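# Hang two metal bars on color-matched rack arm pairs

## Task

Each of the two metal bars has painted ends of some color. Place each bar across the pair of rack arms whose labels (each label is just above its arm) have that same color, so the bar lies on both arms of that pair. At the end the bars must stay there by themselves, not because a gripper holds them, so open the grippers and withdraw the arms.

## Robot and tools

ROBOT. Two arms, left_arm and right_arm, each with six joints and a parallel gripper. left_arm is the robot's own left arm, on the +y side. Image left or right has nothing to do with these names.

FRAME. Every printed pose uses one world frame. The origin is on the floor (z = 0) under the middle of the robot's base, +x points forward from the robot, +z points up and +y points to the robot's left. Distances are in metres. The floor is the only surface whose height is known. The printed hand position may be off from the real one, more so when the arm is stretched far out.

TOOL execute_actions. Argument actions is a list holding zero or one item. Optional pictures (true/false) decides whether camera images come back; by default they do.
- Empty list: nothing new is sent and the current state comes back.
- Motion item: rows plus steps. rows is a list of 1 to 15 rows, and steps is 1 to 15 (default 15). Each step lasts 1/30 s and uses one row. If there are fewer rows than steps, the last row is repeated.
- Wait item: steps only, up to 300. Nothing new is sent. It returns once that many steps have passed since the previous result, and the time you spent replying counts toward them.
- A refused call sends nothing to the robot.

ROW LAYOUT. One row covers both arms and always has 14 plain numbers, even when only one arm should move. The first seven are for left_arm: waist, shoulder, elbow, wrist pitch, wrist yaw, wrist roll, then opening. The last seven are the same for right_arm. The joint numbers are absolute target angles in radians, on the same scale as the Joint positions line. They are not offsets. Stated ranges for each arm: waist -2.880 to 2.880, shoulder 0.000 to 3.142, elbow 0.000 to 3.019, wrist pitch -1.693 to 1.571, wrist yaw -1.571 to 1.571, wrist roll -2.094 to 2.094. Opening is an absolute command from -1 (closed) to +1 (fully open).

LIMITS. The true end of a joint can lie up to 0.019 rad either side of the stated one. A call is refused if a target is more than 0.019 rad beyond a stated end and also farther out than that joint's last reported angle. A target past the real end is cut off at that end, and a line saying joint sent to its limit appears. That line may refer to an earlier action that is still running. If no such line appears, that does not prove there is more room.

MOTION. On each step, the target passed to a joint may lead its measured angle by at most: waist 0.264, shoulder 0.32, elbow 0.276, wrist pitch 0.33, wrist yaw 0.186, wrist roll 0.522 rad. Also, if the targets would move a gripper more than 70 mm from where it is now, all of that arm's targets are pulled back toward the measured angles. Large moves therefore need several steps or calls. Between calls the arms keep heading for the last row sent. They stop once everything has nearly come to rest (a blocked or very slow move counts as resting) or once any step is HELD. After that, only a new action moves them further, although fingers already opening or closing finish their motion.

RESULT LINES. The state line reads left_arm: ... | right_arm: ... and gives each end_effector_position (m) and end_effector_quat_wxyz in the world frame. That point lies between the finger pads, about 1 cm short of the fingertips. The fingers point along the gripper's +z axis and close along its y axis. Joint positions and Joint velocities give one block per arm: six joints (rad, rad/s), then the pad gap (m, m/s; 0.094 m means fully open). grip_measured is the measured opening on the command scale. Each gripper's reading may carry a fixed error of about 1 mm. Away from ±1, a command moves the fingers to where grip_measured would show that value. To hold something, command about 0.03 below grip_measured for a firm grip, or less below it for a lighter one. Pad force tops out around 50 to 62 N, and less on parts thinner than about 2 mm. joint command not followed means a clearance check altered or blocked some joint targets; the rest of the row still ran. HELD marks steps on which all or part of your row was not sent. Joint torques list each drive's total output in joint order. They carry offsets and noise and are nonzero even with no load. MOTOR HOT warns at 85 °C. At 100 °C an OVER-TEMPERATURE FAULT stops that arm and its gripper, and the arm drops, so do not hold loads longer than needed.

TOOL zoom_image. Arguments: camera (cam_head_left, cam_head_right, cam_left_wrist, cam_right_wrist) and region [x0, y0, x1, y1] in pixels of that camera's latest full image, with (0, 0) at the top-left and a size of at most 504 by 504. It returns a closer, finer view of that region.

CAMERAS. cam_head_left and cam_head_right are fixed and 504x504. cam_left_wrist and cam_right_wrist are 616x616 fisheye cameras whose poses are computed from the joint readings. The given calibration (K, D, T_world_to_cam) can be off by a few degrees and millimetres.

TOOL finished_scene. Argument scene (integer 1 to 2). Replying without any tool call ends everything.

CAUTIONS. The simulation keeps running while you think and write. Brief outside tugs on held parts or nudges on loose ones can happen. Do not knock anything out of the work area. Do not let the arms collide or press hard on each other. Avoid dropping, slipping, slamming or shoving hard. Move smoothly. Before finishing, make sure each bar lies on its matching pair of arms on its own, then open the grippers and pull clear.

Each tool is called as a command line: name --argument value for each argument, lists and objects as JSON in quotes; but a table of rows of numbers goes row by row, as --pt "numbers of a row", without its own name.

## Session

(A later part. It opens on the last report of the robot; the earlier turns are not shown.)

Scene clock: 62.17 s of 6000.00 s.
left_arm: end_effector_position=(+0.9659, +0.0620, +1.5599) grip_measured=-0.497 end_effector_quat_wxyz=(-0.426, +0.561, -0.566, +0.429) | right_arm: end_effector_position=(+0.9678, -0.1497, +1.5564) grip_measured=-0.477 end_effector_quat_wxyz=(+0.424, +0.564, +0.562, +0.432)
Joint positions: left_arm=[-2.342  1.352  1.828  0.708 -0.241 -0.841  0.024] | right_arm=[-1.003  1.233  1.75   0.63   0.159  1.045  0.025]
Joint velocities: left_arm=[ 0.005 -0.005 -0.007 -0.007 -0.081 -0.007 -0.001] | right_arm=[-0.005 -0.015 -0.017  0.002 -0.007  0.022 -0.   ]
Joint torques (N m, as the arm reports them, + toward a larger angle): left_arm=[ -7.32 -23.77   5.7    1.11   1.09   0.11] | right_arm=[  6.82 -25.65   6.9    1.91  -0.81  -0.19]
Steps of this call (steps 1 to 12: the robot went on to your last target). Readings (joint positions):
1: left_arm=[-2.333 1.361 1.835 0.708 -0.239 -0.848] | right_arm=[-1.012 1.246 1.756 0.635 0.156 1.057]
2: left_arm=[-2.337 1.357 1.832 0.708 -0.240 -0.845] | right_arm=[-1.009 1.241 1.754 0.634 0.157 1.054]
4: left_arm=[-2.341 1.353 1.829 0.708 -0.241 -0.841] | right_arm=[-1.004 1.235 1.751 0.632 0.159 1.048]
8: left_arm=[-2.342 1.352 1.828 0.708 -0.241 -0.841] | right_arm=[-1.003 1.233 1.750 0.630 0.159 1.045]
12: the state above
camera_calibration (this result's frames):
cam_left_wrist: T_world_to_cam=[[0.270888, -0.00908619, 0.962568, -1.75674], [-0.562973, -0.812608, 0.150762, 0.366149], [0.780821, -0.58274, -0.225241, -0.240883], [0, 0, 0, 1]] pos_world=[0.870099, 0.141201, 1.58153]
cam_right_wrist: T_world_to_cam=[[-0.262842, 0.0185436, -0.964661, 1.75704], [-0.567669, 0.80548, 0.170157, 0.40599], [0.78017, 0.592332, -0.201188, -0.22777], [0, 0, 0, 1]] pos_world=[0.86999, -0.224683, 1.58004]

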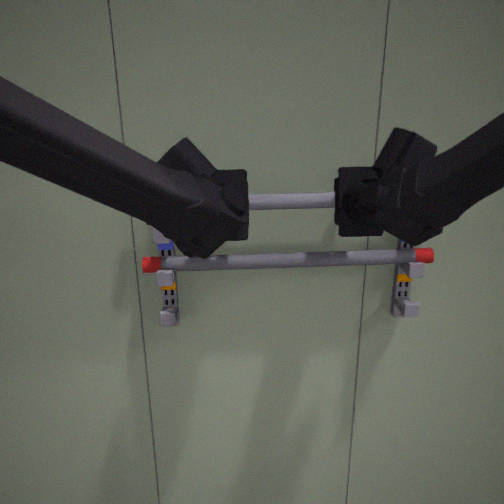

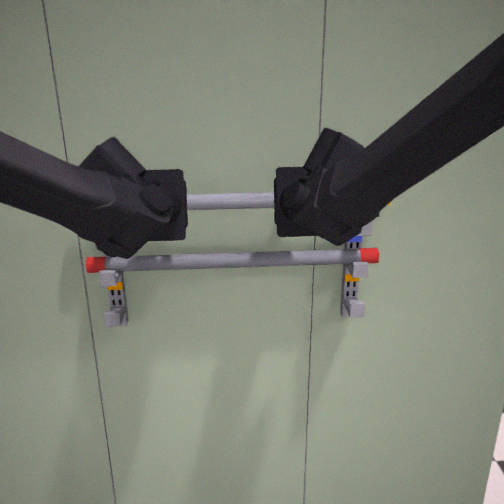

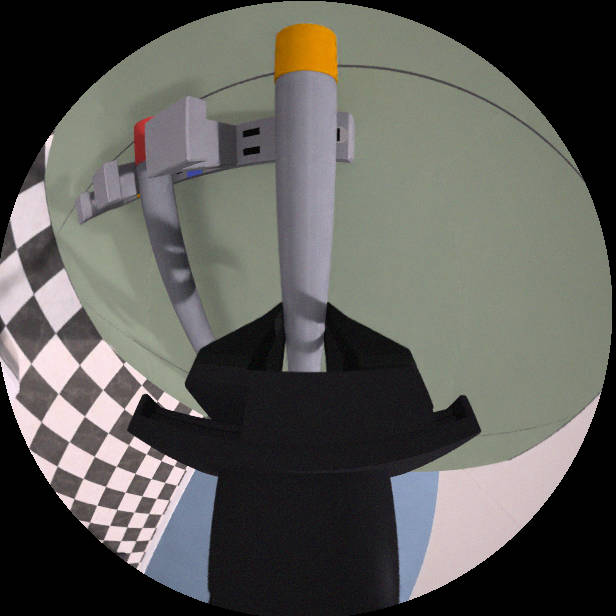

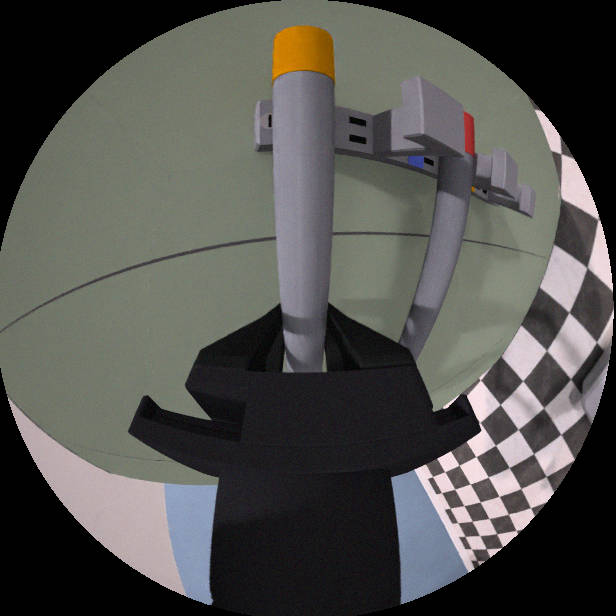

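execute_actions --actions '[{"rows":[[-2.371,1.3,1.847,0.74,-0.229,-0.832,-0.54,-0.969,1.166,1.772,0.665,0.148,1.038,-0.54],[-2.371,1.296,1.834,0.762,-0.229,-0.831,-0.54,-0.969,1.162,1.759,0.685,0.148,1.038,-0.54],[-2.372,1.289,1.814,0.775,-0.23,-0.83,-0.54,-0.969,1.155,1.739,0.697,0.148,1.038,-0.54],[-2.372,1.281,1.79,0.791,-0.23,-0.829,-0.54,-0.97,1.146,1.715,0.712,0.149,1.037,-0.54],[-2.373,1.272,1.764,0.808,-0.231,-0.828,-0.54,-0.97,1.137,1.69,0.727,0.149,1.037,-0.54],[-2.373,1.263,1.738,0.825,-0.231,-0.827,-0.54,-0.97,1.128,1.664,0.743,0.149,1.037,-0.54],[-2.374,1.255,1.712,0.842,-0.232,-0.826,-0.54,-0.97,1.119,1.638,0.759,0.15,1.037,-0.54],[-2.374,1.246,1.686,0.86,-0.232,-0.825,-0.54,-0.971,1.11,1.613,0.775,0.15,1.036,-0.54],[-2.375,1.238,1.66,0.877,-0.233,-0.824,-0.54,-0.971,1.101,1.587,0.791,0.15,1.036,-0.54],[-2.375,1.23,1.634,0.894,-0.233,-0.823,-0.54,-0.971,1.093,1.562,0.807,0.151,1.036,-0.54],[-2.376,1.222,1.608,0.911,-0.234,-0.822,-0.54,-0.971,1.084,1.536,0.822,0.151,1.036,-0.54],[-2.376,1.214,1.582,0.928,-0.234,-0.822,-0.54,-0.972,1.076,1.51,0.838,0.151,1.035,-0.54],[-2.377,1.206,1.558,0.944,-0.235,-0.821,-0.54,-0.972,1.068,1.487,0.853,0.152,1.035,-0.54],[-2.378,1.2,1.538,0.958,-0.236,-0.82,-0.54,-0.972,1.061,1.467,0.865,0.152,1.035,-0.54],[-2.378,1.195,1.522,0.968,-0.236,-0.82,-0.54,-0.972,1.056,1.451,0.875,0.152,1.035,-0.54]],"steps":15}]' --pictures false

execute_actions --actions '[{"steps":10}]' --pictures false

Scene clock: 72.27 s of 6000.00 s.
left_arm: end_effector_position=(+0.8995, +0.0603, +1.5715) grip_measured=-0.497 end_effector_quat_wxyz=(-0.430, +0.556, -0.560, +0.438) | right_arm: end_effector_position=(+0.9019, -0.1492, +1.5692) grip_measured=-0.477 end_effector_quat_wxyz=(+0.430, +0.557, +0.558, +0.440)
Joint positions: left_arm=[-2.37   1.247  1.548  0.904 -0.231 -0.817  0.024] | right_arm=[-0.984  1.117  1.473  0.814  0.149  1.021  0.025]
Joint velocities: left_arm=[-0.005 -0.171 -0.613  0.432 -0.022 -0.037 -0.001] | right_arm=[ 0.005 -0.181 -0.598  0.393  0.022 -0.037  0.   ]
Joint torques (N m, as the arm reports them, + toward a larger angle): left_arm=[ -5.18 -20.36   3.95   1.99   0.45   0.01] | right_arm=[  4.71 -22.25   4.9    2.55  -0.31   0.03]
Steps of this call (steps 1 to 30: the robot went on to your last target; steps 31 to 90: nothing new was sent; then 6.60 s passed at rest; steps 91 to 105: all 15 steps of this action). Readings (joint positions):
91: left_arm=[-2.342 1.352 1.828 0.708 -0.241 -0.841] | right_arm=[-1.003 1.233 1.750 0.630 0.159 1.045]
92: left_arm=[-2.342 1.352 1.826 0.710 -0.240 -0.841] | right_arm=[-1.003 1.233 1.748 0.633 0.158 1.044]
94: left_arm=[-2.346 1.345 1.812 0.728 -0.233 -0.837] | right_arm=[-0.998 1.225 1.734 0.651 0.151 1.040]
98: left_arm=[-2.363 1.304 1.724 0.786 -0.228 -0.823] | right_arm=[-0.986 1.181 1.648 0.706 0.147 1.027]
105: the state above

Scene clock: 72.60 s of 6000.00 s.
left_arm: end_effector_position=(+0.8896, +0.0606, +1.5699) grip_measured=-0.497 end_effector_quat_wxyz=(-0.431, +0.557, -0.560, +0.437) | right_arm: end_effector_position=(+0.8921, -0.1487, +1.5676) grip_measured=-0.477 end_effector_quat_wxyz=(+0.430, +0.557, +0.558, +0.440)
Joint positions: left_arm=[-2.37   1.237  1.513  0.93  -0.235 -0.816  0.024] | right_arm=[-0.984  1.107  1.439  0.838  0.15   1.021  0.025]
Joint velocities: left_arm=[-0.015 -0.005 -0.032  0.002 -0.007 -0.081 -0.   ] | right_arm=[ 0.005 -0.015  0.017 -0.012  0.007 -0.051 -0.   ]
Joint torques (N m, as the arm reports them, + toward a larger angle): left_arm=[ -5.31 -20.65   3.58   2.12   0.53   0.  ] | right_arm=[  4.81 -22.14   4.76   2.74  -0.3    0.04]
Steps of this call (steps 1 to 10: the robot went on to your last target). Readings (joint positions):
1: left_arm=[-2.370 1.242 1.530 0.916 -0.233 -0.817] | right_arm=[-0.984 1.111 1.456 0.825 0.151 1.021]
2: left_arm=[-2.370 1.239 1.519 0.924 -0.235 -0.817] | right_arm=[-0.984 1.109 1.446 0.831 0.152 1.021]
4: left_arm=[-2.370 1.238 1.513 0.930 -0.235 -0.816] | right_arm=[-0.984 1.108 1.439 0.837 0.152 1.021]
8: left_arm=[-2.370 1.237 1.513 0.930 -0.235 -0.816] | right_arm=[-0.984 1.107 1.439 0.838 0.150 1.021]
10: the state above

execute_actions --actions '[{"rows":[[-2.37,1.216,1.533,0.968,-0.233,-0.825,-0.54,-0.983,1.07,1.46,0.876,0.15,1.036,-0.54],[-2.361,1.237,1.543,0.968,-0.23,-0.83,-0.54,-0.994,1.085,1.47,0.876,0.147,1.038,-0.54],[-2.355,1.242,1.546,0.969,-0.228,-0.835,-0.54,-0.999,1.091,1.473,0.878,0.145,1.043,-0.54],[-2.346,1.249,1.55,0.97,-0.225,-0.843,-0.54,-1.007,1.1,1.477,0.882,0.143,1.05,-0.54],[-2.335,1.259,1.555,0.972,-0.222,-0.854,-0.54,-1.017,1.111,1.482,0.886,0.14,1.06,-0.54],[-2.324,1.269,1.561,0.973,-0.218,-0.864,-0.54,-1.027,1.123,1.488,0.89,0.137,1.069,-0.54],[-2.313,1.279,1.567,0.975,-0.215,-0.875,-0.54,-1.036,1.135,1.494,0.894,0.134,1.078,-0.54],[-2.302,1.29,1.573,0.976,-0.211,-0.885,-0.54,-1.046,1.148,1.5,0.898,0.131,1.087,-0.54],[-2.291,1.3,1.58,0.977,-0.208,-0.895,-0.54,-1.055,1.16,1.507,0.902,0.128,1.096,-0.54],[-2.281,1.311,1.587,0.978,-0.205,-0.904,-0.54,-1.064,1.172,1.514,0.906,0.125,1.104,-0.54],[-2.271,1.322,1.594,0.979,-0.202,-0.914,-0.54,-1.072,1.184,1.521,0.909,0.122,1.113,-0.54],[-2.261,1.332,1.601,0.98,-0.198,-0.923,-0.54,-1.081,1.197,1.528,0.913,0.119,1.121,-0.54],[-2.251,1.343,1.609,0.981,-0.195,-0.932,-0.54,-1.089,1.209,1.536,0.916,0.116,1.129,-0.54],[-2.241,1.354,1.616,0.982,-0.192,-0.941,-0.54,-1.098,1.221,1.543,0.92,0.114,1.137,-0.54],[-2.231,1.365,1.624,0.983,-0.189,-0.95,-0.54,-1.106,1.234,1.551,0.923,0.111,1.145,-0.54]],"steps":15}]' --pictures false

execute_actions --actions '[{"rows":[[-2.222,1.376,1.633,0.984,-0.186,-0.958,-0.54,-1.114,1.247,1.56,0.926,0.109,1.152,-0.54],[-2.213,1.388,1.642,0.984,-0.183,-0.967,-0.54,-1.121,1.26,1.569,0.929,0.106,1.159,-0.54],[-2.204,1.399,1.651,0.985,-0.18,-0.975,-0.54,-1.128,1.273,1.578,0.932,0.104,1.166,-0.54],[-2.195,1.411,1.66,0.986,-0.178,-0.983,-0.54,-1.136,1.286,1.587,0.935,0.102,1.173,-0.54],[-2.187,1.422,1.669,0.986,-0.175,-0.991,-0.54,-1.143,1.299,1.596,0.937,0.099,1.18,-0.54],[-2.178,1.434,1.678,0.987,-0.172,-0.999,-0.54,-1.15,1.312,1.605,0.94,0.097,1.187,-0.54],[-2.17,1.446,1.688,0.988,-0.169,-1.007,-0.54,-1.156,1.325,1.615,0.942,0.095,1.193,-0.54],[-2.162,1.458,1.698,0.988,-0.167,-1.014,-0.54,-1.163,1.339,1.625,0.945,0.093,1.2,-0.54],[-2.155,1.47,1.709,0.989,-0.164,-1.022,-0.54,-1.169,1.352,1.635,0.947,0.091,1.206,-0.54],[-2.148,1.48,1.717,0.989,-0.162,-1.028,-0.54,-1.174,1.364,1.643,0.949,0.089,1.211,-0.54],[-2.143,1.489,1.725,0.989,-0.161,-1.033,-0.54,-1.178,1.374,1.651,0.95,0.088,1.215,-0.54],[-2.138,1.497,1.732,0.989,-0.159,-1.037,-0.54,-1.182,1.383,1.658,0.951,0.087,1.219,-0.54],[-2.134,1.504,1.738,0.989,-0.158,-1.041,-0.54,-1.185,1.391,1.664,0.952,0.086,1.222,-0.54],[-2.131,1.509,1.743,0.989,-0.157,-1.043,-0.54,-1.187,1.396,1.669,0.953,0.085,1.224,-0.54],[-2.129,1.512,1.746,0.989,-0.156,-1.045,-0.54,-1.188,1.4,1.672,0.954,0.084,1.225,-0.54]],"steps":15}]' --pictures false

execute_actions --actions '[{"steps":12}]'

Scene clock: 87.17 s of 6000.00 s.
left_arm: end_effector_position=(+0.8889, +0.0590, +1.5103) grip_measured=-0.497 end_effector_quat_wxyz=(-0.432, +0.555, -0.562, +0.436) | right_arm: end_effector_position=(+0.8904, -0.1479, +1.5068) grip_measured=-0.477 end_effector_quat_wxyz=(+0.431, +0.556, +0.560, +0.438)
Joint positions: left_arm=[-2.267  1.339  1.575  0.948 -0.195 -0.908  0.024] | right_arm=[-1.075  1.223  1.496  0.883  0.116  1.1    0.025]
Joint velocities: left_arm=[ 0.347  0.366  0.178  0.022  0.051 -0.359  0.   ] | right_arm=[-0.278  0.435  0.188  0.085 -0.037  0.271 -0.002]
Joint torques (N m, as the arm reports them, + toward a larger angle): left_arm=[ -3.96 -18.18   5.65   2.     0.66   0.1 ] | right_arm=[  2.71 -20.16   6.92   2.6   -0.41  -0.08]
Steps of this call (steps 1 to 30: the robot went on to your last target; steps 31 to 90: nothing new was sent; then 11.07 s passed at rest; steps 91 to 105: all 15 steps of this action). Readings (joint positions):
91: left_arm=[-2.370 1.237 1.513 0.930 -0.235 -0.816] | right_arm=[-0.984 1.107 1.439 0.838 0.150 1.021]
92: left_arm=[-2.370 1.237 1.513 0.931 -0.233 -0.816] | right_arm=[-0.984 1.107 1.439 0.838 0.149 1.021]
94: left_arm=[-2.369 1.238 1.513 0.932 -0.229 -0.816] | right_arm=[-0.985 1.108 1.439 0.841 0.146 1.021]
98: left_arm=[-2.350 1.257 1.527 0.938 -0.210 -0.835] | right_arm=[-1.005 1.126 1.449 0.856 0.131 1.034]
105: the state above

Scene clock: 87.67 s of 6000.00 s.
left_arm: end_effector_position=(+0.8860, +0.0582, +1.4211) grip_measured=-0.497 end_effector_quat_wxyz=(-0.427, +0.558, -0.566, +0.431) | right_arm: end_effector_position=(+0.8865, -0.1459, +1.4148) grip_measured=-0.477 end_effector_quat_wxyz=(+0.423, +0.562, +0.563, +0.434)
Joint positions: left_arm=[-2.151  1.503  1.701  0.953 -0.159 -1.016  0.024] | right_arm=[-1.167  1.409  1.621  0.915  0.085  1.194  0.025]
Joint velocities: left_arm=[ 0.142  0.2    0.1   -0.012 -0.037 -0.183 -0.   ] | right_arm=[-0.093  0.21   0.11   0.017 -0.037  0.139 -0.   ]
Joint torques (N m, as the arm reports them, + toward a larger angle): left_arm=[ -4.42 -20.83   5.61   2.31   0.57  -0.1 ] | right_arm=[  3.46 -21.89   6.62   2.77  -0.3    0.07]
Steps of this call (steps 1 to 15: all 15 steps of this action). Readings (joint positions):
1: left_arm=[-2.255 1.351 1.582 0.949 -0.192 -0.918] | right_arm=[-1.084 1.238 1.503 0.886 0.114 1.110]
2: left_arm=[-2.245 1.363 1.589 0.950 -0.190 -0.928] | right_arm=[-1.092 1.252 1.510 0.889 0.112 1.119]
4: left_arm=[-2.225 1.387 1.605 0.950 -0.184 -0.946] | right_arm=[-1.107 1.280 1.527 0.895 0.107 1.135]
8: left_arm=[-2.193 1.433 1.643 0.952 -0.171 -0.976] | right_arm=[-1.134 1.332 1.564 0.904 0.096 1.161]
15: the state above

Scene clock: 88.07 s of 6000.00 s.
left_arm: end_effector_position=(+0.8842, +0.0587, +1.4121) grip_measured=-0.497 end_effector_quat_wxyz=(-0.426, +0.558, -0.567, +0.431) | right_arm: end_effector_position=(+0.8845, -0.1454, +1.4056) grip_measured=-0.477 end_effector_quat_wxyz=(+0.420, +0.564, +0.564, +0.433)
Joint positions: left_arm=[-2.14   1.517  1.709  0.953 -0.154 -1.028  0.024] | right_arm=[-1.174  1.426  1.63   0.918  0.081  1.203  0.025]
Joint velocities: left_arm=[-0.015 -0.005 -0.007  0.007 -0.007 -0.022 -0.   ] | right_arm=[-0.005  0.015  0.002 -0.002 -0.037 -0.051  0.   ]
Joint torques (N m, as the arm reports them, + toward a larger angle): left_arm=[ -4.6  -20.96   5.45   2.33   0.38  -0.13] | right_arm=[  3.29 -22.18   6.54   2.82  -0.18   0.14]
Steps of this call (steps 1 to 12: the robot went on to your last target). Readings (joint positions):
1: left_arm=[-2.148 1.508 1.704 0.953 -0.159 -1.020] | right_arm=[-1.170 1.416 1.624 0.916 0.085 1.197]
2: left_arm=[-2.145 1.513 1.705 0.953 -0.159 -1.023] | right_arm=[-1.171 1.420 1.625 0.916 0.085 1.200]
4: left_arm=[-2.141 1.516 1.705 0.953 -0.159 -1.027] | right_arm=[-1.174 1.425 1.625 0.917 0.085 1.203]
8: left_arm=[-2.140 1.517 1.707 0.953 -0.156 -1.028] | right_arm=[-1.174 1.426 1.628 0.918 0.083 1.203]
12: the state above
camera_calibration (this result's frames):
cam_left_wrist: T_world_to_cam=[[0.268116, -0.012239, 0.963309, -1.59081], [-0.569197, -0.808744, 0.148148, 0.348703], [0.777257, -0.588034, -0.223804, -0.210896], [0, 0, 0, 1]] pos_world=[0.788924, 0.138527, 1.43359]
cam_right_wrist: T_world_to_cam=[[-0.266504, 0.0193239, -0.96364, 1.59147], [-0.572809, 0.800904, 0.174476, 0.378766], [0.775155, 0.598481, -0.202375, -0.188718], [0, 0, 0, 1]] pos_world=[0.787378, -0.221164, 1.42932]

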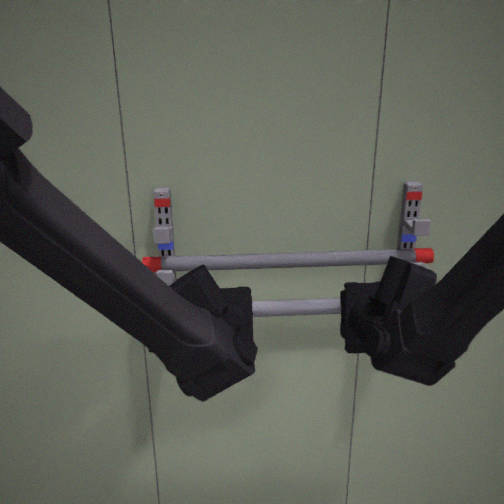

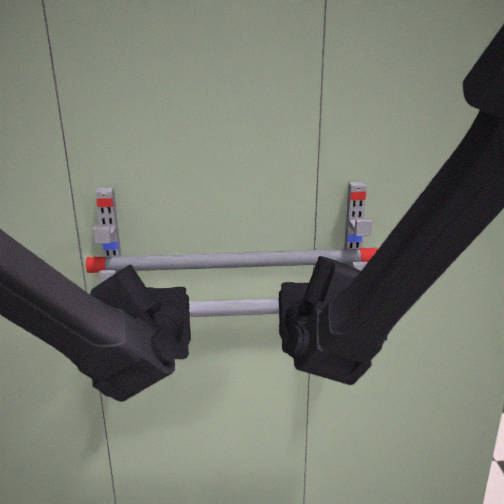

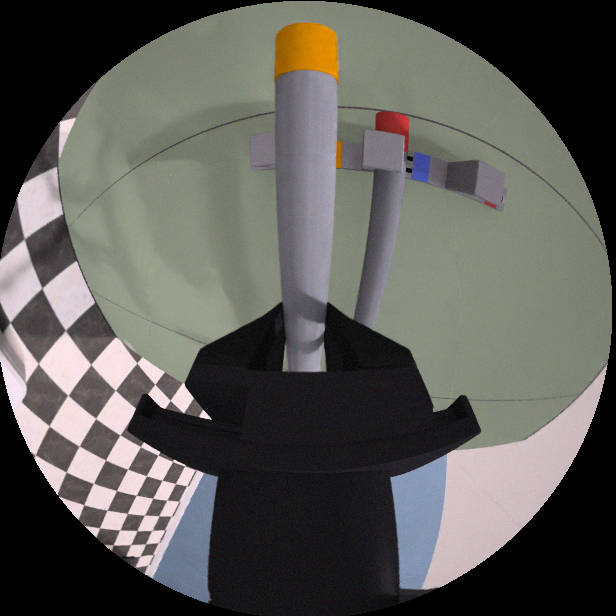

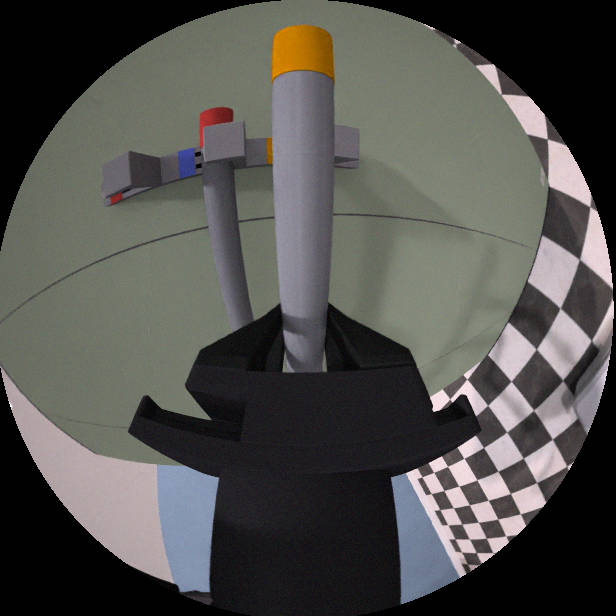

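execute_actions --actions '[]'

Scene clock: 98.63 s of 6000.00 s.
left_arm: end_effector_position=(+0.8842, +0.0587, +1.4121) grip_measured=-0.497 end_effector_quat_wxyz=(-0.426, +0.558, -0.567, +0.431) | right_arm: end_effector_position=(+0.8845, -0.1454, +1.4056) grip_measured=-0.477 end_effector_quat_wxyz=(+0.420, +0.564, +0.564, +0.433)
Joint positions: left_arm=[-2.14   1.517  1.709  0.953 -0.154 -1.028  0.024] | right_arm=[-1.174  1.426  1.63   0.918  0.081  1.203  0.025]
Joint velocities: left_arm=[ 0.005 -0.005 -0.017  0.012 -0.022  0.022  0.   ] | right_arm=[-0.005 -0.005  0.002  0.002  0.022  0.051  0.001]
Joint torques (N m, as the arm reports them, + toward a larger angle): left_arm=[ -4.72 -20.78   5.5    2.28   0.39  -0.12] | right_arm=[  3.34 -22.08   6.6    2.82  -0.17   0.14]
Steps of this call (steps 1 to 30: the robot went on to your last target; steps 31 to 90: nothing new was sent; then 7.57 s passed at rest). Readings (joint positions):
1: left_arm=[-2.140 1.517 1.709 0.953 -0.154 -1.028] | right_arm=[-1.174 1.426 1.630 0.918 0.081 1.203]
2: left_arm=[-2.140 1.517 1.709 0.953 -0.154 -1.028] | right_arm=[-1.174 1.426 1.630 0.918 0.081 1.203]
4: left_arm=[-2.140 1.517 1.709 0.953 -0.154 -1.028] | right_arm=[-1.174 1.426 1.630 0.918 0.081 1.203]
8: left_arm=[-2.140 1.517 1.709 0.953 -0.154 -1.028] | right_arm=[-1.174 1.426 1.630 0.918 0.081 1.203]
90: the state above
All arms were judged still, so your last target was given up. Only a new action makes them travel on or press farther. Fingers that are still opening or closing keep moving.
camera_calibration (this result's frames):
cam_left_wrist: T_world_to_cam=[[0.268116, -0.012239, 0.963309, -1.59081], [-0.569197, -0.808744, 0.148148, 0.348703], [0.777257, -0.588034, -0.223804, -0.210896], [0, 0, 0, 1]] pos_world=[0.788924, 0.138527, 1.43359]
cam_right_wrist: T_world_to_cam=[[-0.266504, 0.0193239, -0.96364, 1.59147], [-0.572809, 0.800904, 0.174476, 0.378766], [0.775155, 0.598481, -0.202375, -0.188718], [0, 0, 0, 1]] pos_world=[0.787378, -0.221164, 1.42932]

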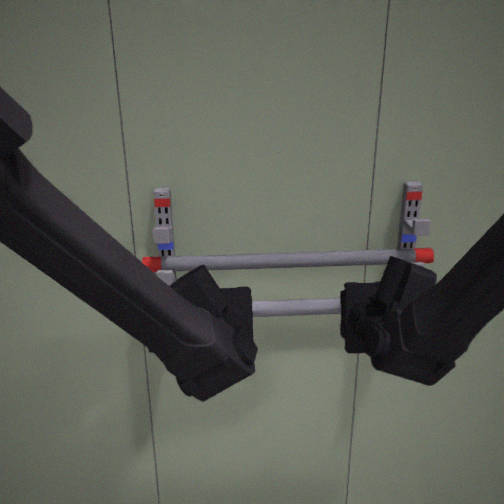

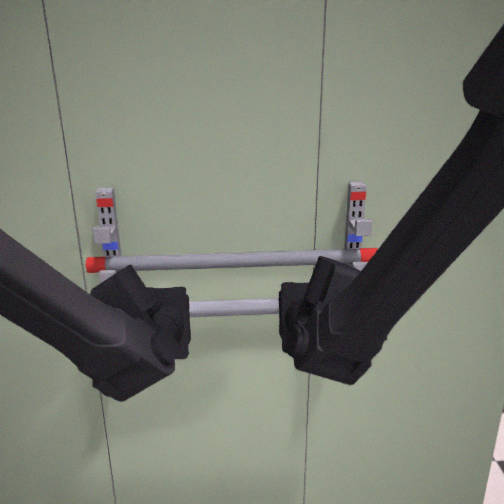

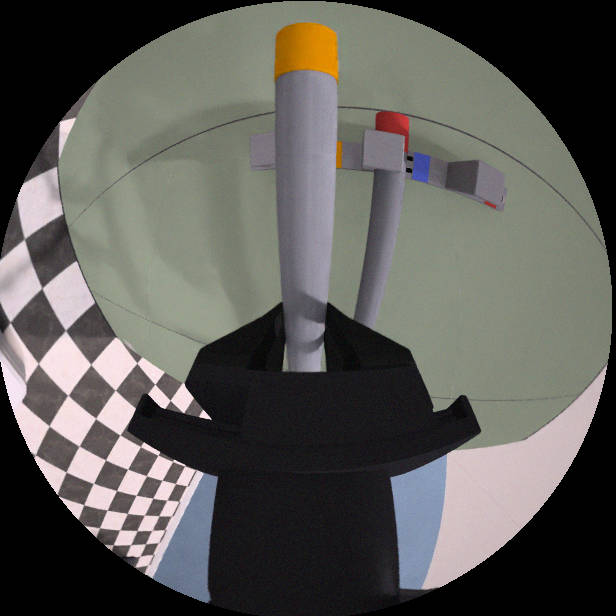

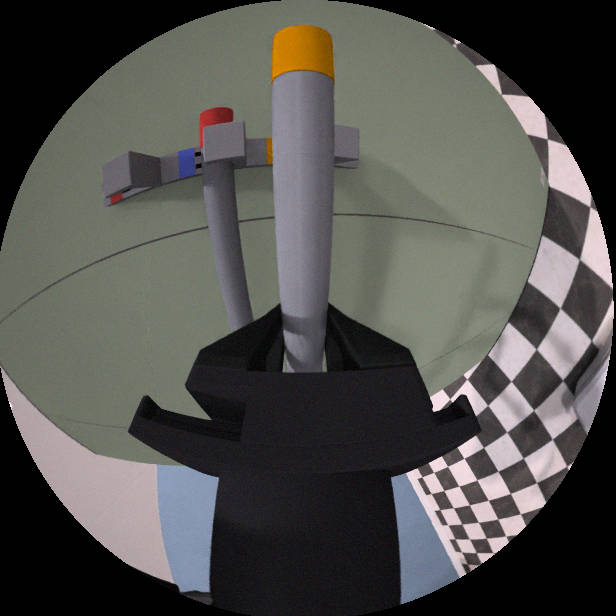

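execute_actions --actions '[{"rows":[[-2.129,1.512,1.748,0.970,-0.156,-1.045,-0.54,-1.188,1.400,1.673,0.942,0.084,1.225,-0.54],[-2.129,1.514,1.755,0.948,-0.156,-1.045,-0.54,-1.188,1.402,1.679,0.928,0.084,1.225,-0.54],[-2.129,1.518,1.767,0.939,-0.156,-1.045,-0.54,-1.188,1.406,1.691,0.919,0.084,1.225,-0.54],[-2.129,1.522,1.780,0.930,-0.156,-1.045,-0.54,-1.188,1.410,1.703,0.911,0.084,1.225,-0.54],[-2.129,1.526,1.793,0.921,-0.156,-1.045,-0.54,-1.188,1.414,1.715,0.902,0.084,1.225,-0.54],[-2.129,1.530,1.806,0.912,-0.156,-1.045,-0.54,-1.188,1.418,1.727,0.894,0.084,1.225,-0.54],[-2.129,1.534,1.819,0.903,-0.156,-1.045,-0.54,-1.188,1.422,1.739,0.885,0.084,1.225,-0.54],[-2.129,1.538,1.832,0.894,-0.156,-1.045,-0.54,-1.188,1.426,1.752,0.877,0.084,1.225,-0.54],[-2.129,1.542,1.845,0.885,-0.156,-1.045,-0.54,-1.188,1.430,1.764,0.868,0.084,1.225,-0.54],[-2.128,1.546,1.858,0.876,-0.156,-1.045,-0.54,-1.187,1.434,1.777,0.860,0.084,1.225,-0.54],[-2.128,1.550,1.871,0.867,-0.156,-1.045,-0.54,-1.187,1.438,1.789,0.851,0.084,1.225,-0.54],[-2.128,1.554,1.884,0.858,-0.156,-1.045,-0.54,-1.187,1.442,1.802,0.843,0.084,1.225,-0.54],[-2.128,1.558,1.897,0.849,-0.156,-1.045,-0.54,-1.187,1.446,1.814,0.834,0.084,1.225,-0.54],[-2.128,1.562,1.908,0.840,-0.156,-1.045,-0.54,-1.187,1.449,1.825,0.826,0.084,1.225,-0.54],[-2.128,1.565,1.915,0.834,-0.156,-1.045,-0.54,-1.187,1.451,1.831,0.820,0.084,1.225,-0.54]],"steps":15}]' --pictures false

execute_actions --actions '[{"steps":8}]'

Scene clock: 106.33 s of 6000.00 s.
left_arm: end_effector_position=(+0.9218, +0.0587, +1.4155) grip_measured=-0.497 end_effector_quat_wxyz=(-0.427, +0.556, -0.565, +0.434) | right_arm: end_effector_position=(+0.9217, -0.1466, +1.4089) grip_measured=-0.477 end_effector_quat_wxyz=(+0.422, +0.562, +0.562, +0.436)
Joint positions: left_arm=[-2.14   1.557  1.854  0.854 -0.149 -1.028  0.024] | right_arm=[-1.174  1.464  1.769  0.825  0.078  1.203  0.025]
Joint velocities: left_arm=[-0.005  0.093  0.315 -0.227  0.022  0.007  0.   ] | right_arm=[ 0.005  0.093  0.281 -0.203  0.022 -0.081 -0.   ]
Joint torques (N m, as the arm reports them, + toward a larger angle): left_arm=[ -4.97 -21.56   6.42   1.12   0.17  -0.11] | right_arm=[  3.54 -22.56   7.29   1.91  -0.06   0.14]
Steps of this call (steps 1 to 90: nothing new was sent; then 4.20 s passed at rest; steps 91 to 105: all 15 steps of this action). Readings (joint positions):
91: left_arm=[-2.140 1.517 1.709 0.953 -0.154 -1.028] | right_arm=[-1.174 1.426 1.630 0.918 0.081 1.203]
92: left_arm=[-2.140 1.517 1.710 0.953 -0.154 -1.028] | right_arm=[-1.174 1.426 1.630 0.918 0.081 1.203]
94: left_arm=[-2.140 1.518 1.717 0.947 -0.154 -1.028] | right_arm=[-1.174 1.427 1.637 0.912 0.081 1.203]
98: left_arm=[-2.140 1.531 1.765 0.916 -0.151 -1.028] | right_arm=[-1.174 1.439 1.682 0.883 0.080 1.203]
105: the state above

Scene clock: 106.60 s of 6000.00 s.
left_arm: end_effector_position=(+0.9259, +0.0586, +1.4155) grip_measured=-0.497 end_effector_quat_wxyz=(-0.427, +0.557, -0.566, +0.433) | right_arm: end_effector_position=(+0.9257, -0.1468, +1.4089) grip_measured=-0.477 end_effector_quat_wxyz=(+0.422, +0.562, +0.562, +0.435)
Joint positions: left_arm=[-2.14   1.562  1.872  0.84  -0.149 -1.028  0.024] | right_arm=[-1.174  1.468  1.785  0.811  0.08   1.203  0.025]
Joint velocities: left_arm=[ 0.015 -0.005  0.012 -0.012  0.007 -0.022 -0.001] | right_arm=[-0.005  0.005 -0.002  0.022  0.051 -0.007 -0.   ]
Joint torques (N m, as the arm reports them, + toward a larger angle): left_arm=[ -5.   -21.23   6.67   0.89   0.18  -0.11] | right_arm=[  3.4  -22.58   7.55   1.79  -0.08   0.15]
Steps of this call (steps 1 to 8: the robot went on to your last target). Readings (joint positions):
1: left_arm=[-2.140 1.559 1.864 0.848 -0.149 -1.028] | right_arm=[-1.174 1.467 1.777 0.819 0.078 1.203]
2: left_arm=[-2.140 1.561 1.869 0.844 -0.149 -1.028] | right_arm=[-1.174 1.468 1.782 0.815 0.078 1.203]
4: left_arm=[-2.140 1.561 1.872 0.840 -0.149 -1.028] | right_arm=[-1.174 1.468 1.785 0.812 0.078 1.203]
8: the state above
camera_calibration (this result's frames):
cam_left_wrist: T_world_to_cam=[[0.261608, -0.0110131, 0.965111, -1.60191], [-0.571289, -0.807724, 0.145639, 0.377332], [0.77794, -0.589458, -0.217599, -0.25189], [0, 0, 0, 1]] pos_world=[0.830593, 0.13866, 1.43626]
cam_right_wrist: T_world_to_cam=[[-0.260711, 0.0198717, -0.965212, 1.60265], [-0.573467, 0.8011, 0.17139, 0.407865], [0.776638, 0.5982, -0.19746, -0.227448], [0, 0, 0, 1]] pos_world=[0.82837, -0.222529, 1.43209]

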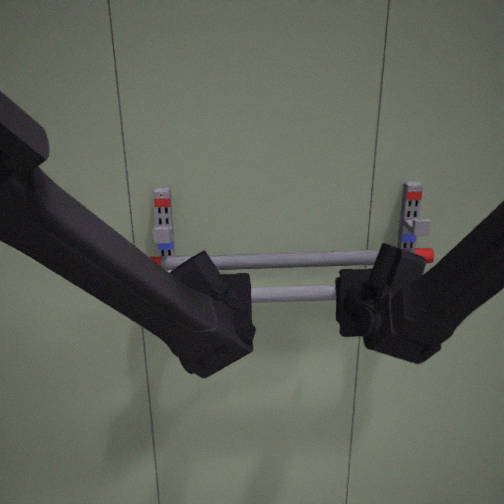

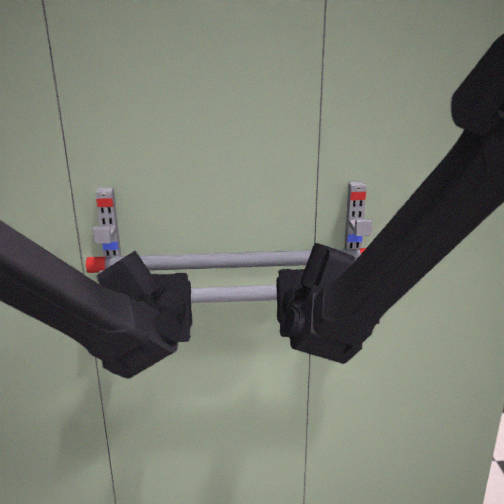

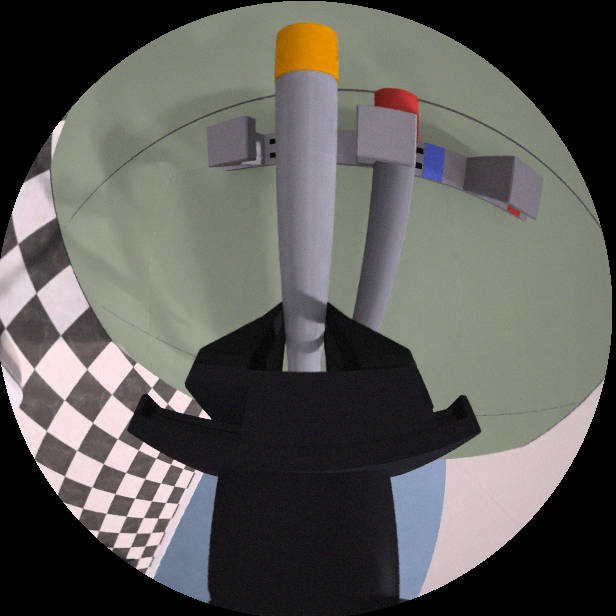

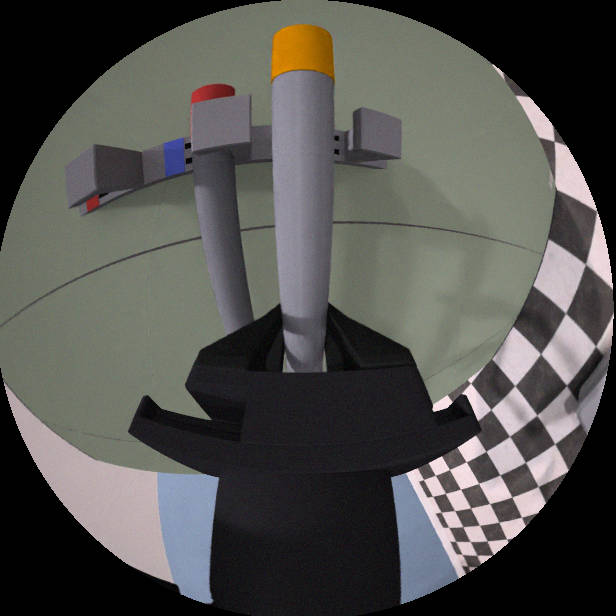

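execute_actions --actions '[{"rows":[[-2.127,1.570,1.922,0.830,-0.156,-1.046,-0.54,-1.187,1.456,1.838,0.816,0.084,1.225,-0.54],[-2.127,1.575,1.933,0.823,-0.156,-1.046,-0.54,-1.187,1.461,1.848,0.809,0.084,1.225,-0.54],[-2.127,1.580,1.946,0.814,-0.156,-1.046,-0.54,-1.187,1.466,1.861,0.801,0.084,1.225,-0.54],[-2.127,1.584,1.960,0.805,-0.156,-1.046,-0.54,-1.187,1.470,1.874,0.792,0.084,1.225,-0.54],[-2.126,1.589,1.973,0.796,-0.156,-1.046,-0.54,-1.187,1.474,1.887,0.784,0.084,1.225,-0.54],[-2.126,1.593,1.987,0.787,-0.156,-1.046,-0.54,-1.187,1.478,1.900,0.775,0.084,1.225,-0.54],[-2.126,1.598,2.000,0.778,-0.156,-1.046,-0.54,-1.187,1.482,1.913,0.767,0.084,1.225,-0.54],[-2.126,1.602,2.014,0.769,-0.156,-1.047,-0.54,-1.187,1.487,1.926,0.758,0.084,1.225,-0.54],[-2.125,1.607,2.028,0.760,-0.156,-1.047,-0.54,-1.187,1.491,1.939,0.749,0.084,1.225,-0.54],[-2.125,1.611,2.042,0.751,-0.156,-1.047,-0.54,-1.187,1.495,1.952,0.741,0.084,1.225,-0.54],[-2.125,1.616,2.056,0.742,-0.156,-1.047,-0.54,-1.187,1.499,1.965,0.732,0.084,1.225,-0.54],[-2.125,1.620,2.070,0.733,-0.156,-1.047,-0.54,-1.187,1.504,1.978,0.724,0.084,1.225,-0.54],[-2.125,1.624,2.083,0.724,-0.156,-1.047,-0.54,-1.187,1.508,1.991,0.715,0.084,1.225,-0.54],[-2.125,1.628,2.093,0.717,-0.156,-1.047,-0.54,-1.187,1.511,2.001,0.708,0.084,1.225,-0.54],[-2.125,1.630,2.099,0.712,-0.156,-1.047,-0.54,-1.187,1.513,2.007,0.704,0.084,1.225,-0.54]],"steps":15}]' --pictures false

execute_actions --actions '[{"steps":8}]'

Scene clock: 111.50 s of 6000.00 s.
left_arm: end_effector_position=(+0.9612, +0.0586, +1.4161) grip_measured=-0.497 end_effector_quat_wxyz=(-0.428, +0.557, -0.565, +0.432) | right_arm: end_effector_position=(+0.9609, -0.1475, +1.4091) grip_measured=-0.477 end_effector_quat_wxyz=(+0.423, +0.563, +0.562, +0.435)
Joint positions: left_arm=[-2.14   1.618  2.037  0.733 -0.152 -1.028  0.024] | right_arm=[-1.174  1.523  1.942  0.71   0.081  1.203  0.025]
Joint velocities: left_arm=[-0.015  0.093  0.3   -0.208 -0.066 -0.037 -0.001] | right_arm=[-0.005  0.083  0.286 -0.193 -0.051 -0.066 -0.001]
Joint torques (N m, as the arm reports them, + toward a larger angle): left_arm=[ -4.81 -22.18   7.21   0.93   0.32  -0.15] | right_arm=[  3.65 -23.23   8.17   1.86  -0.18   0.15]
Steps of this call (steps 1 to 30: the robot went on to your last target; steps 31 to 90: nothing new was sent; then 1.40 s passed at rest; steps 91 to 105: all 15 steps of this action). Readings (joint positions):
91: left_arm=[-2.140 1.562 1.872 0.839 -0.149 -1.028] | right_arm=[-1.174 1.469 1.785 0.811 0.080 1.203]
92: left_arm=[-2.140 1.563 1.875 0.837 -0.149 -1.028] | right_arm=[-1.174 1.470 1.788 0.809 0.080 1.203]
94: left_arm=[-2.140 1.569 1.891 0.827 -0.151 -1.028] | right_arm=[-1.174 1.476 1.804 0.800 0.081 1.203]
98: left_arm=[-2.140 1.588 1.946 0.795 -0.152 -1.028] | right_arm=[-1.174 1.494 1.855 0.769 0.082 1.203]
105: the state above

Scene clock: 111.77 s of 6000.00 s.
left_arm: end_effector_position=(+0.9642, +0.0585, +1.4161) grip_measured=-0.497 end_effector_quat_wxyz=(-0.426, +0.558, -0.566, +0.432) | right_arm: end_effector_position=(+0.9640, -0.1476, +1.4092) grip_measured=-0.477 end_effector_quat_wxyz=(+0.422, +0.563, +0.562, +0.434)
Joint positions: left_arm=[-2.14   1.623  2.052  0.72  -0.152 -1.029  0.024] | right_arm=[-1.174  1.527  1.956  0.698  0.081  1.203  0.025]
Joint velocities: left_arm=[-0.015 -0.015  0.002  0.007 -0.022 -0.037 -0.   ] | right_arm=[-0.005 -0.005 -0.002  0.017  0.007  0.037 -0.   ]
Joint torques (N m, as the arm reports them, + toward a larger angle): left_arm=[ -4.72 -22.2    7.42   0.83   0.29  -0.12] | right_arm=[  3.58 -23.52   8.56   1.7   -0.17   0.13]
Steps of this call (steps 1 to 8: the robot went on to your last target). Readings (joint positions):
1: left_arm=[-2.140 1.621 2.045 0.727 -0.152 -1.028] | right_arm=[-1.174 1.525 1.950 0.704 0.081 1.203]
2: left_arm=[-2.140 1.622 2.050 0.723 -0.152 -1.028] | right_arm=[-1.174 1.526 1.954 0.701 0.081 1.203]
4: left_arm=[-2.140 1.622 2.052 0.720 -0.152 -1.028] | right_arm=[-1.174 1.527 1.956 0.698 0.081 1.203]
8: the state above
camera_calibration (this result's frames):
cam_left_wrist: T_world_to_cam=[[0.264085, -0.0104553, 0.964443, -1.61392], [-0.569207, -0.80893, 0.147091, 0.395008], [0.778629, -0.587812, -0.219577, -0.2796], [0, 0, 0, 1]] pos_world=[0.868757, 0.138307, 1.43703]
cam_right_wrist: T_world_to_cam=[[-0.261702, 0.0198189, -0.964945, 1.61345], [-0.572034, 0.802076, 0.171614, 0.428882], [0.77736, 0.596894, -0.198567, -0.256029], [0, 0, 0, 1]] pos_world=[0.866605, -0.22315, 1.43245]

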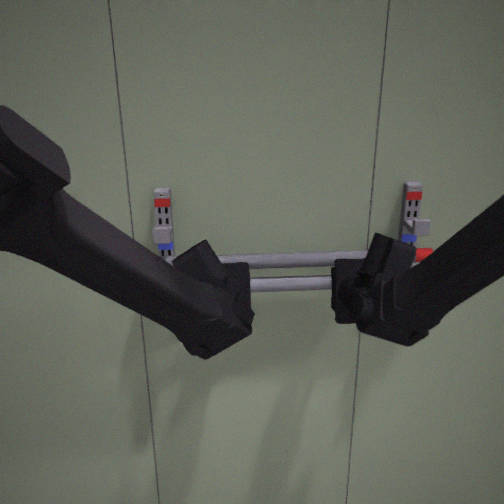

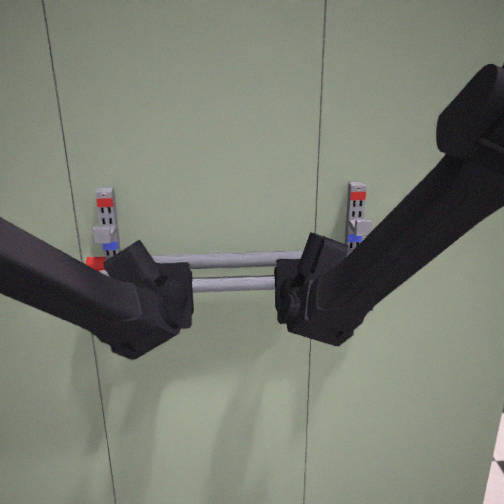

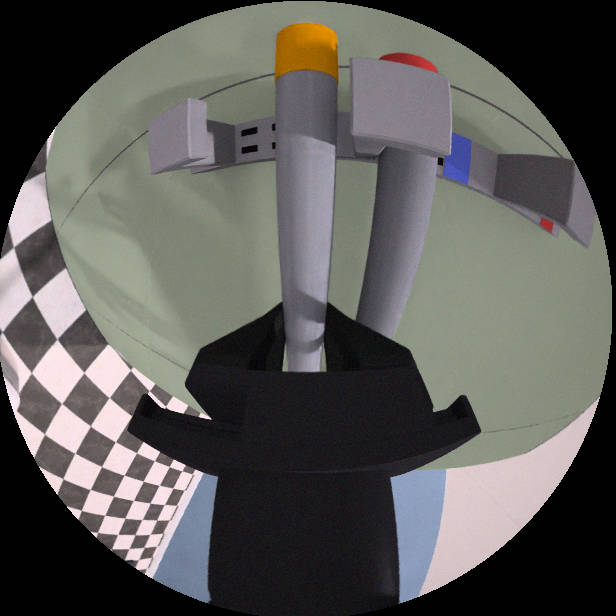

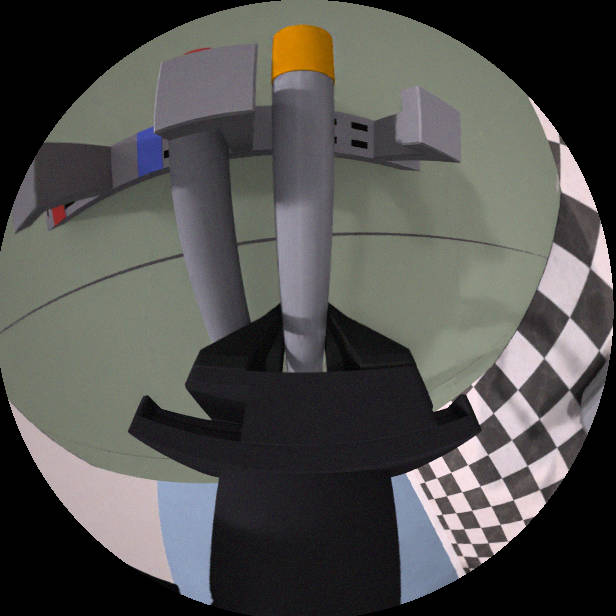

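execute_actions --actions '[{"rows":[[-2.124,1.633,2.102,0.712,-0.155,-1.048,-0.54,-1.188,1.516,2.010,0.704,0.083,1.226,-0.54],[-2.122,1.637,2.107,0.711,-0.154,-1.050,-0.54,-1.190,1.521,2.014,0.704,0.082,1.227,-0.54],[-2.120,1.642,2.112,0.711,-0.153,-1.052,-0.54,-1.192,1.526,2.019,0.704,0.081,1.229,-0.54],[-2.118,1.647,2.117,0.710,-0.152,-1.054,-0.54,-1.194,1.531,2.024,0.704,0.080,1.230,-0.54],[-2.116,1.652,2.122,0.710,-0.151,-1.056,-0.54,-1.195,1.536,2.029,0.704,0.079,1.232,-0.54],[-2.114,1.656,2.127,0.709,-0.150,-1.058,-0.54,-1.197,1.541,2.033,0.703,0.078,1.233,-0.54],[-2.112,1.661,2.132,0.709,-0.149,-1.060,-0.54,-1.199,1.546,2.038,0.703,0.077,1.235,-0.54],[-2.110,1.666,2.137,0.709,-0.148,-1.062,-0.54,-1.201,1.551,2.043,0.703,0.076,1.236,-0.54],[-2.108,1.670,2.142,0.708,-0.147,-1.064,-0.54,-1.202,1.555,2.047,0.703,0.075,1.238,-0.54],[-2.106,1.675,2.147,0.708,-0.146,-1.066,-0.54,-1.204,1.560,2.052,0.703,0.074,1.239,-0.54],[-2.104,1.679,2.152,0.708,-0.145,-1.068,-0.54,-1.206,1.564,2.056,0.703,0.073,1.241,-0.54],[-2.102,1.683,2.156,0.707,-0.144,-1.070,-0.54,-1.207,1.568,2.060,0.703,0.072,1.242,-0.54],[-2.101,1.686,2.160,0.707,-0.143,-1.071,-0.54,-1.208,1.571,2.063,0.703,0.071,1.243,-0.54],[-2.100,1.689,2.163,0.707,-0.142,-1.072,-0.54,-1.209,1.574,2.066,0.703,0.071,1.244,-0.54],[-2.099,1.691,2.165,0.707,-0.142,-1.073,-0.54,-1.210,1.576,2.068,0.703,0.071,1.245,-0.54]],"steps":15}]' --pictures false

execute_actions --actions '[{"steps":8}]'

Scene clock: 117.10 s of 6000.00 s.
left_arm: end_effector_position=(+0.9653, +0.0582, +1.3949) grip_measured=-0.497 end_effector_quat_wxyz=(-0.429, +0.558, -0.564, +0.432) | right_arm: end_effector_position=(+0.9653, -0.1470, +1.3876) grip_measured=-0.477 end_effector_quat_wxyz=(+0.423, +0.562, +0.562, +0.435)
Joint positions: left_arm=[-2.119  1.677  2.113  0.716 -0.145 -1.048  0.024] | right_arm=[-1.191  1.582  2.013  0.698  0.073  1.216  0.025]
Joint velocities: left_arm=[ 0.044  0.112  0.056 -0.012  0.037 -0.007 -0.   ] | right_arm=[-0.054  0.122  0.085 -0.017 -0.051 -0.022  0.001]
Joint torques (N m, as the arm reports them, + toward a larger angle): left_arm=[ -4.9  -22.4    7.76   0.85   0.55  -0.1 ] | right_arm=[  3.42 -23.56   8.47   1.69  -0.32   0.14]
Steps of this call (steps 1 to 30: the robot went on to your last target; steps 31 to 90: nothing new was sent; then 1.83 s passed at rest; steps 91 to 105: all 15 steps of this action). Readings (joint positions):
91: left_arm=[-2.140 1.623 2.052 0.720 -0.152 -1.029] | right_arm=[-1.174 1.527 1.956 0.698 0.081 1.203]
92: left_arm=[-2.140 1.623 2.053 0.720 -0.152 -1.029] | right_arm=[-1.174 1.528 1.957 0.698 0.081 1.203]
94: left_arm=[-2.140 1.628 2.061 0.720 -0.152 -1.029] | right_arm=[-1.174 1.532 1.965 0.698 0.081 1.203]
98: left_arm=[-2.135 1.643 2.084 0.720 -0.149 -1.033] | right_arm=[-1.178 1.548 1.987 0.698 0.077 1.204]
105: the state above

Scene clock: 117.37 s of 6000.00 s.
left_arm: end_effector_position=(+0.9618, +0.0582, +1.3856) grip_measured=-0.497 end_effector_quat_wxyz=(-0.426, +0.559, -0.566, +0.430) | right_arm: end_effector_position=(+0.9615, -0.1468, +1.3779) grip_measured=-0.477 end_effector_quat_wxyz=(+0.420, +0.564, +0.564, +0.433)
Joint positions: left_arm=[-2.111  1.688  2.115  0.715 -0.145 -1.056  0.024] | right_arm=[-1.197  1.594  2.015  0.698  0.072  1.223  0.025]
Joint velocities: left_arm=[-0.024  0.005  0.037  0.007  0.051  0.051 -0.   ] | right_arm=[-0.005 -0.005  0.012  0.002 -0.037 -0.081 -0.   ]
Joint torques (N m, as the arm reports them, + toward a larger angle): left_arm=[ -5.29 -22.49   7.65   0.84   0.53  -0.12] | right_arm=[  3.82 -23.96   8.44   1.7   -0.31   0.14]
Steps of this call (steps 1 to 8: the robot went on to your last target). Readings (joint positions):
1: left_arm=[-2.117 1.680 2.115 0.716 -0.145 -1.050] | right_arm=[-1.192 1.586 2.015 0.698 0.073 1.218]
2: left_arm=[-2.115 1.683 2.115 0.716 -0.145 -1.051] | right_arm=[-1.194 1.589 2.015 0.698 0.073 1.220]
4: left_arm=[-2.112 1.687 2.115 0.716 -0.145 -1.054] | right_arm=[-1.196 1.593 2.015 0.698 0.073 1.222]
8: the state above
camera_calibration (this result's frames):
cam_left_wrist: T_world_to_cam=[[0.268188, -0.0111647, 0.963302, -1.5862], [-0.566257, -0.810786, 0.148252, 0.393522], [0.779377, -0.585236, -0.223765, -0.279652], [0, 0, 0, 1]] pos_world=[0.866189, 0.13769, 1.40707]
cam_right_wrist: T_world_to_cam=[[-0.267743, 0.0187716, -0.963308, 1.58602], [-0.572421, 0.801131, 0.174711, 0.428093], [0.775015, 0.598195, -0.203752, -0.251216], [0, 0, 0, 1]] pos_world=[0.864391, -0.222454, 1.40184]

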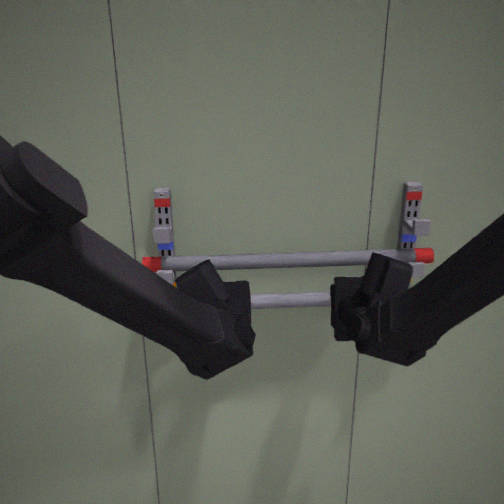

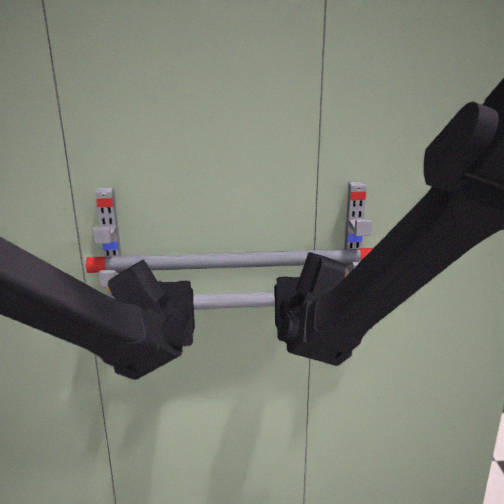

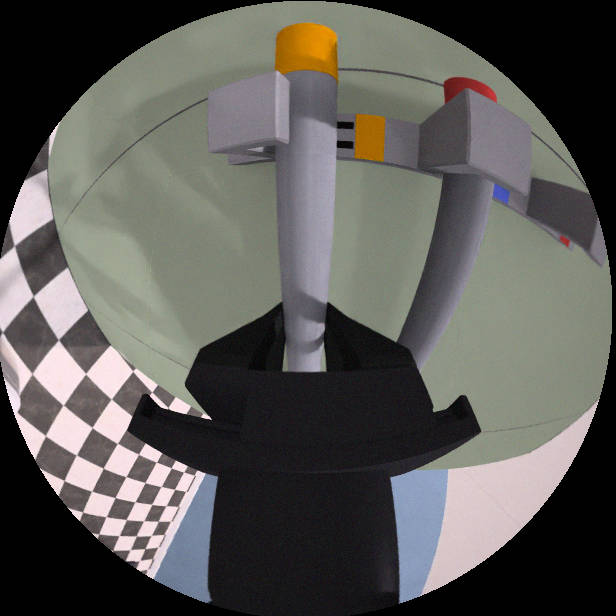

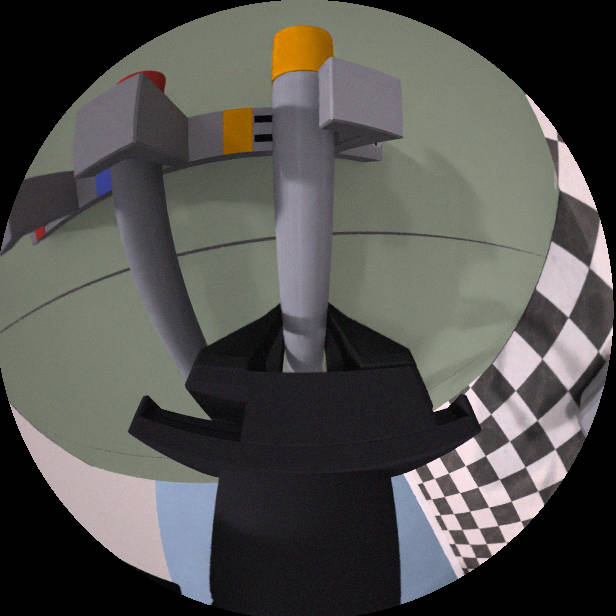

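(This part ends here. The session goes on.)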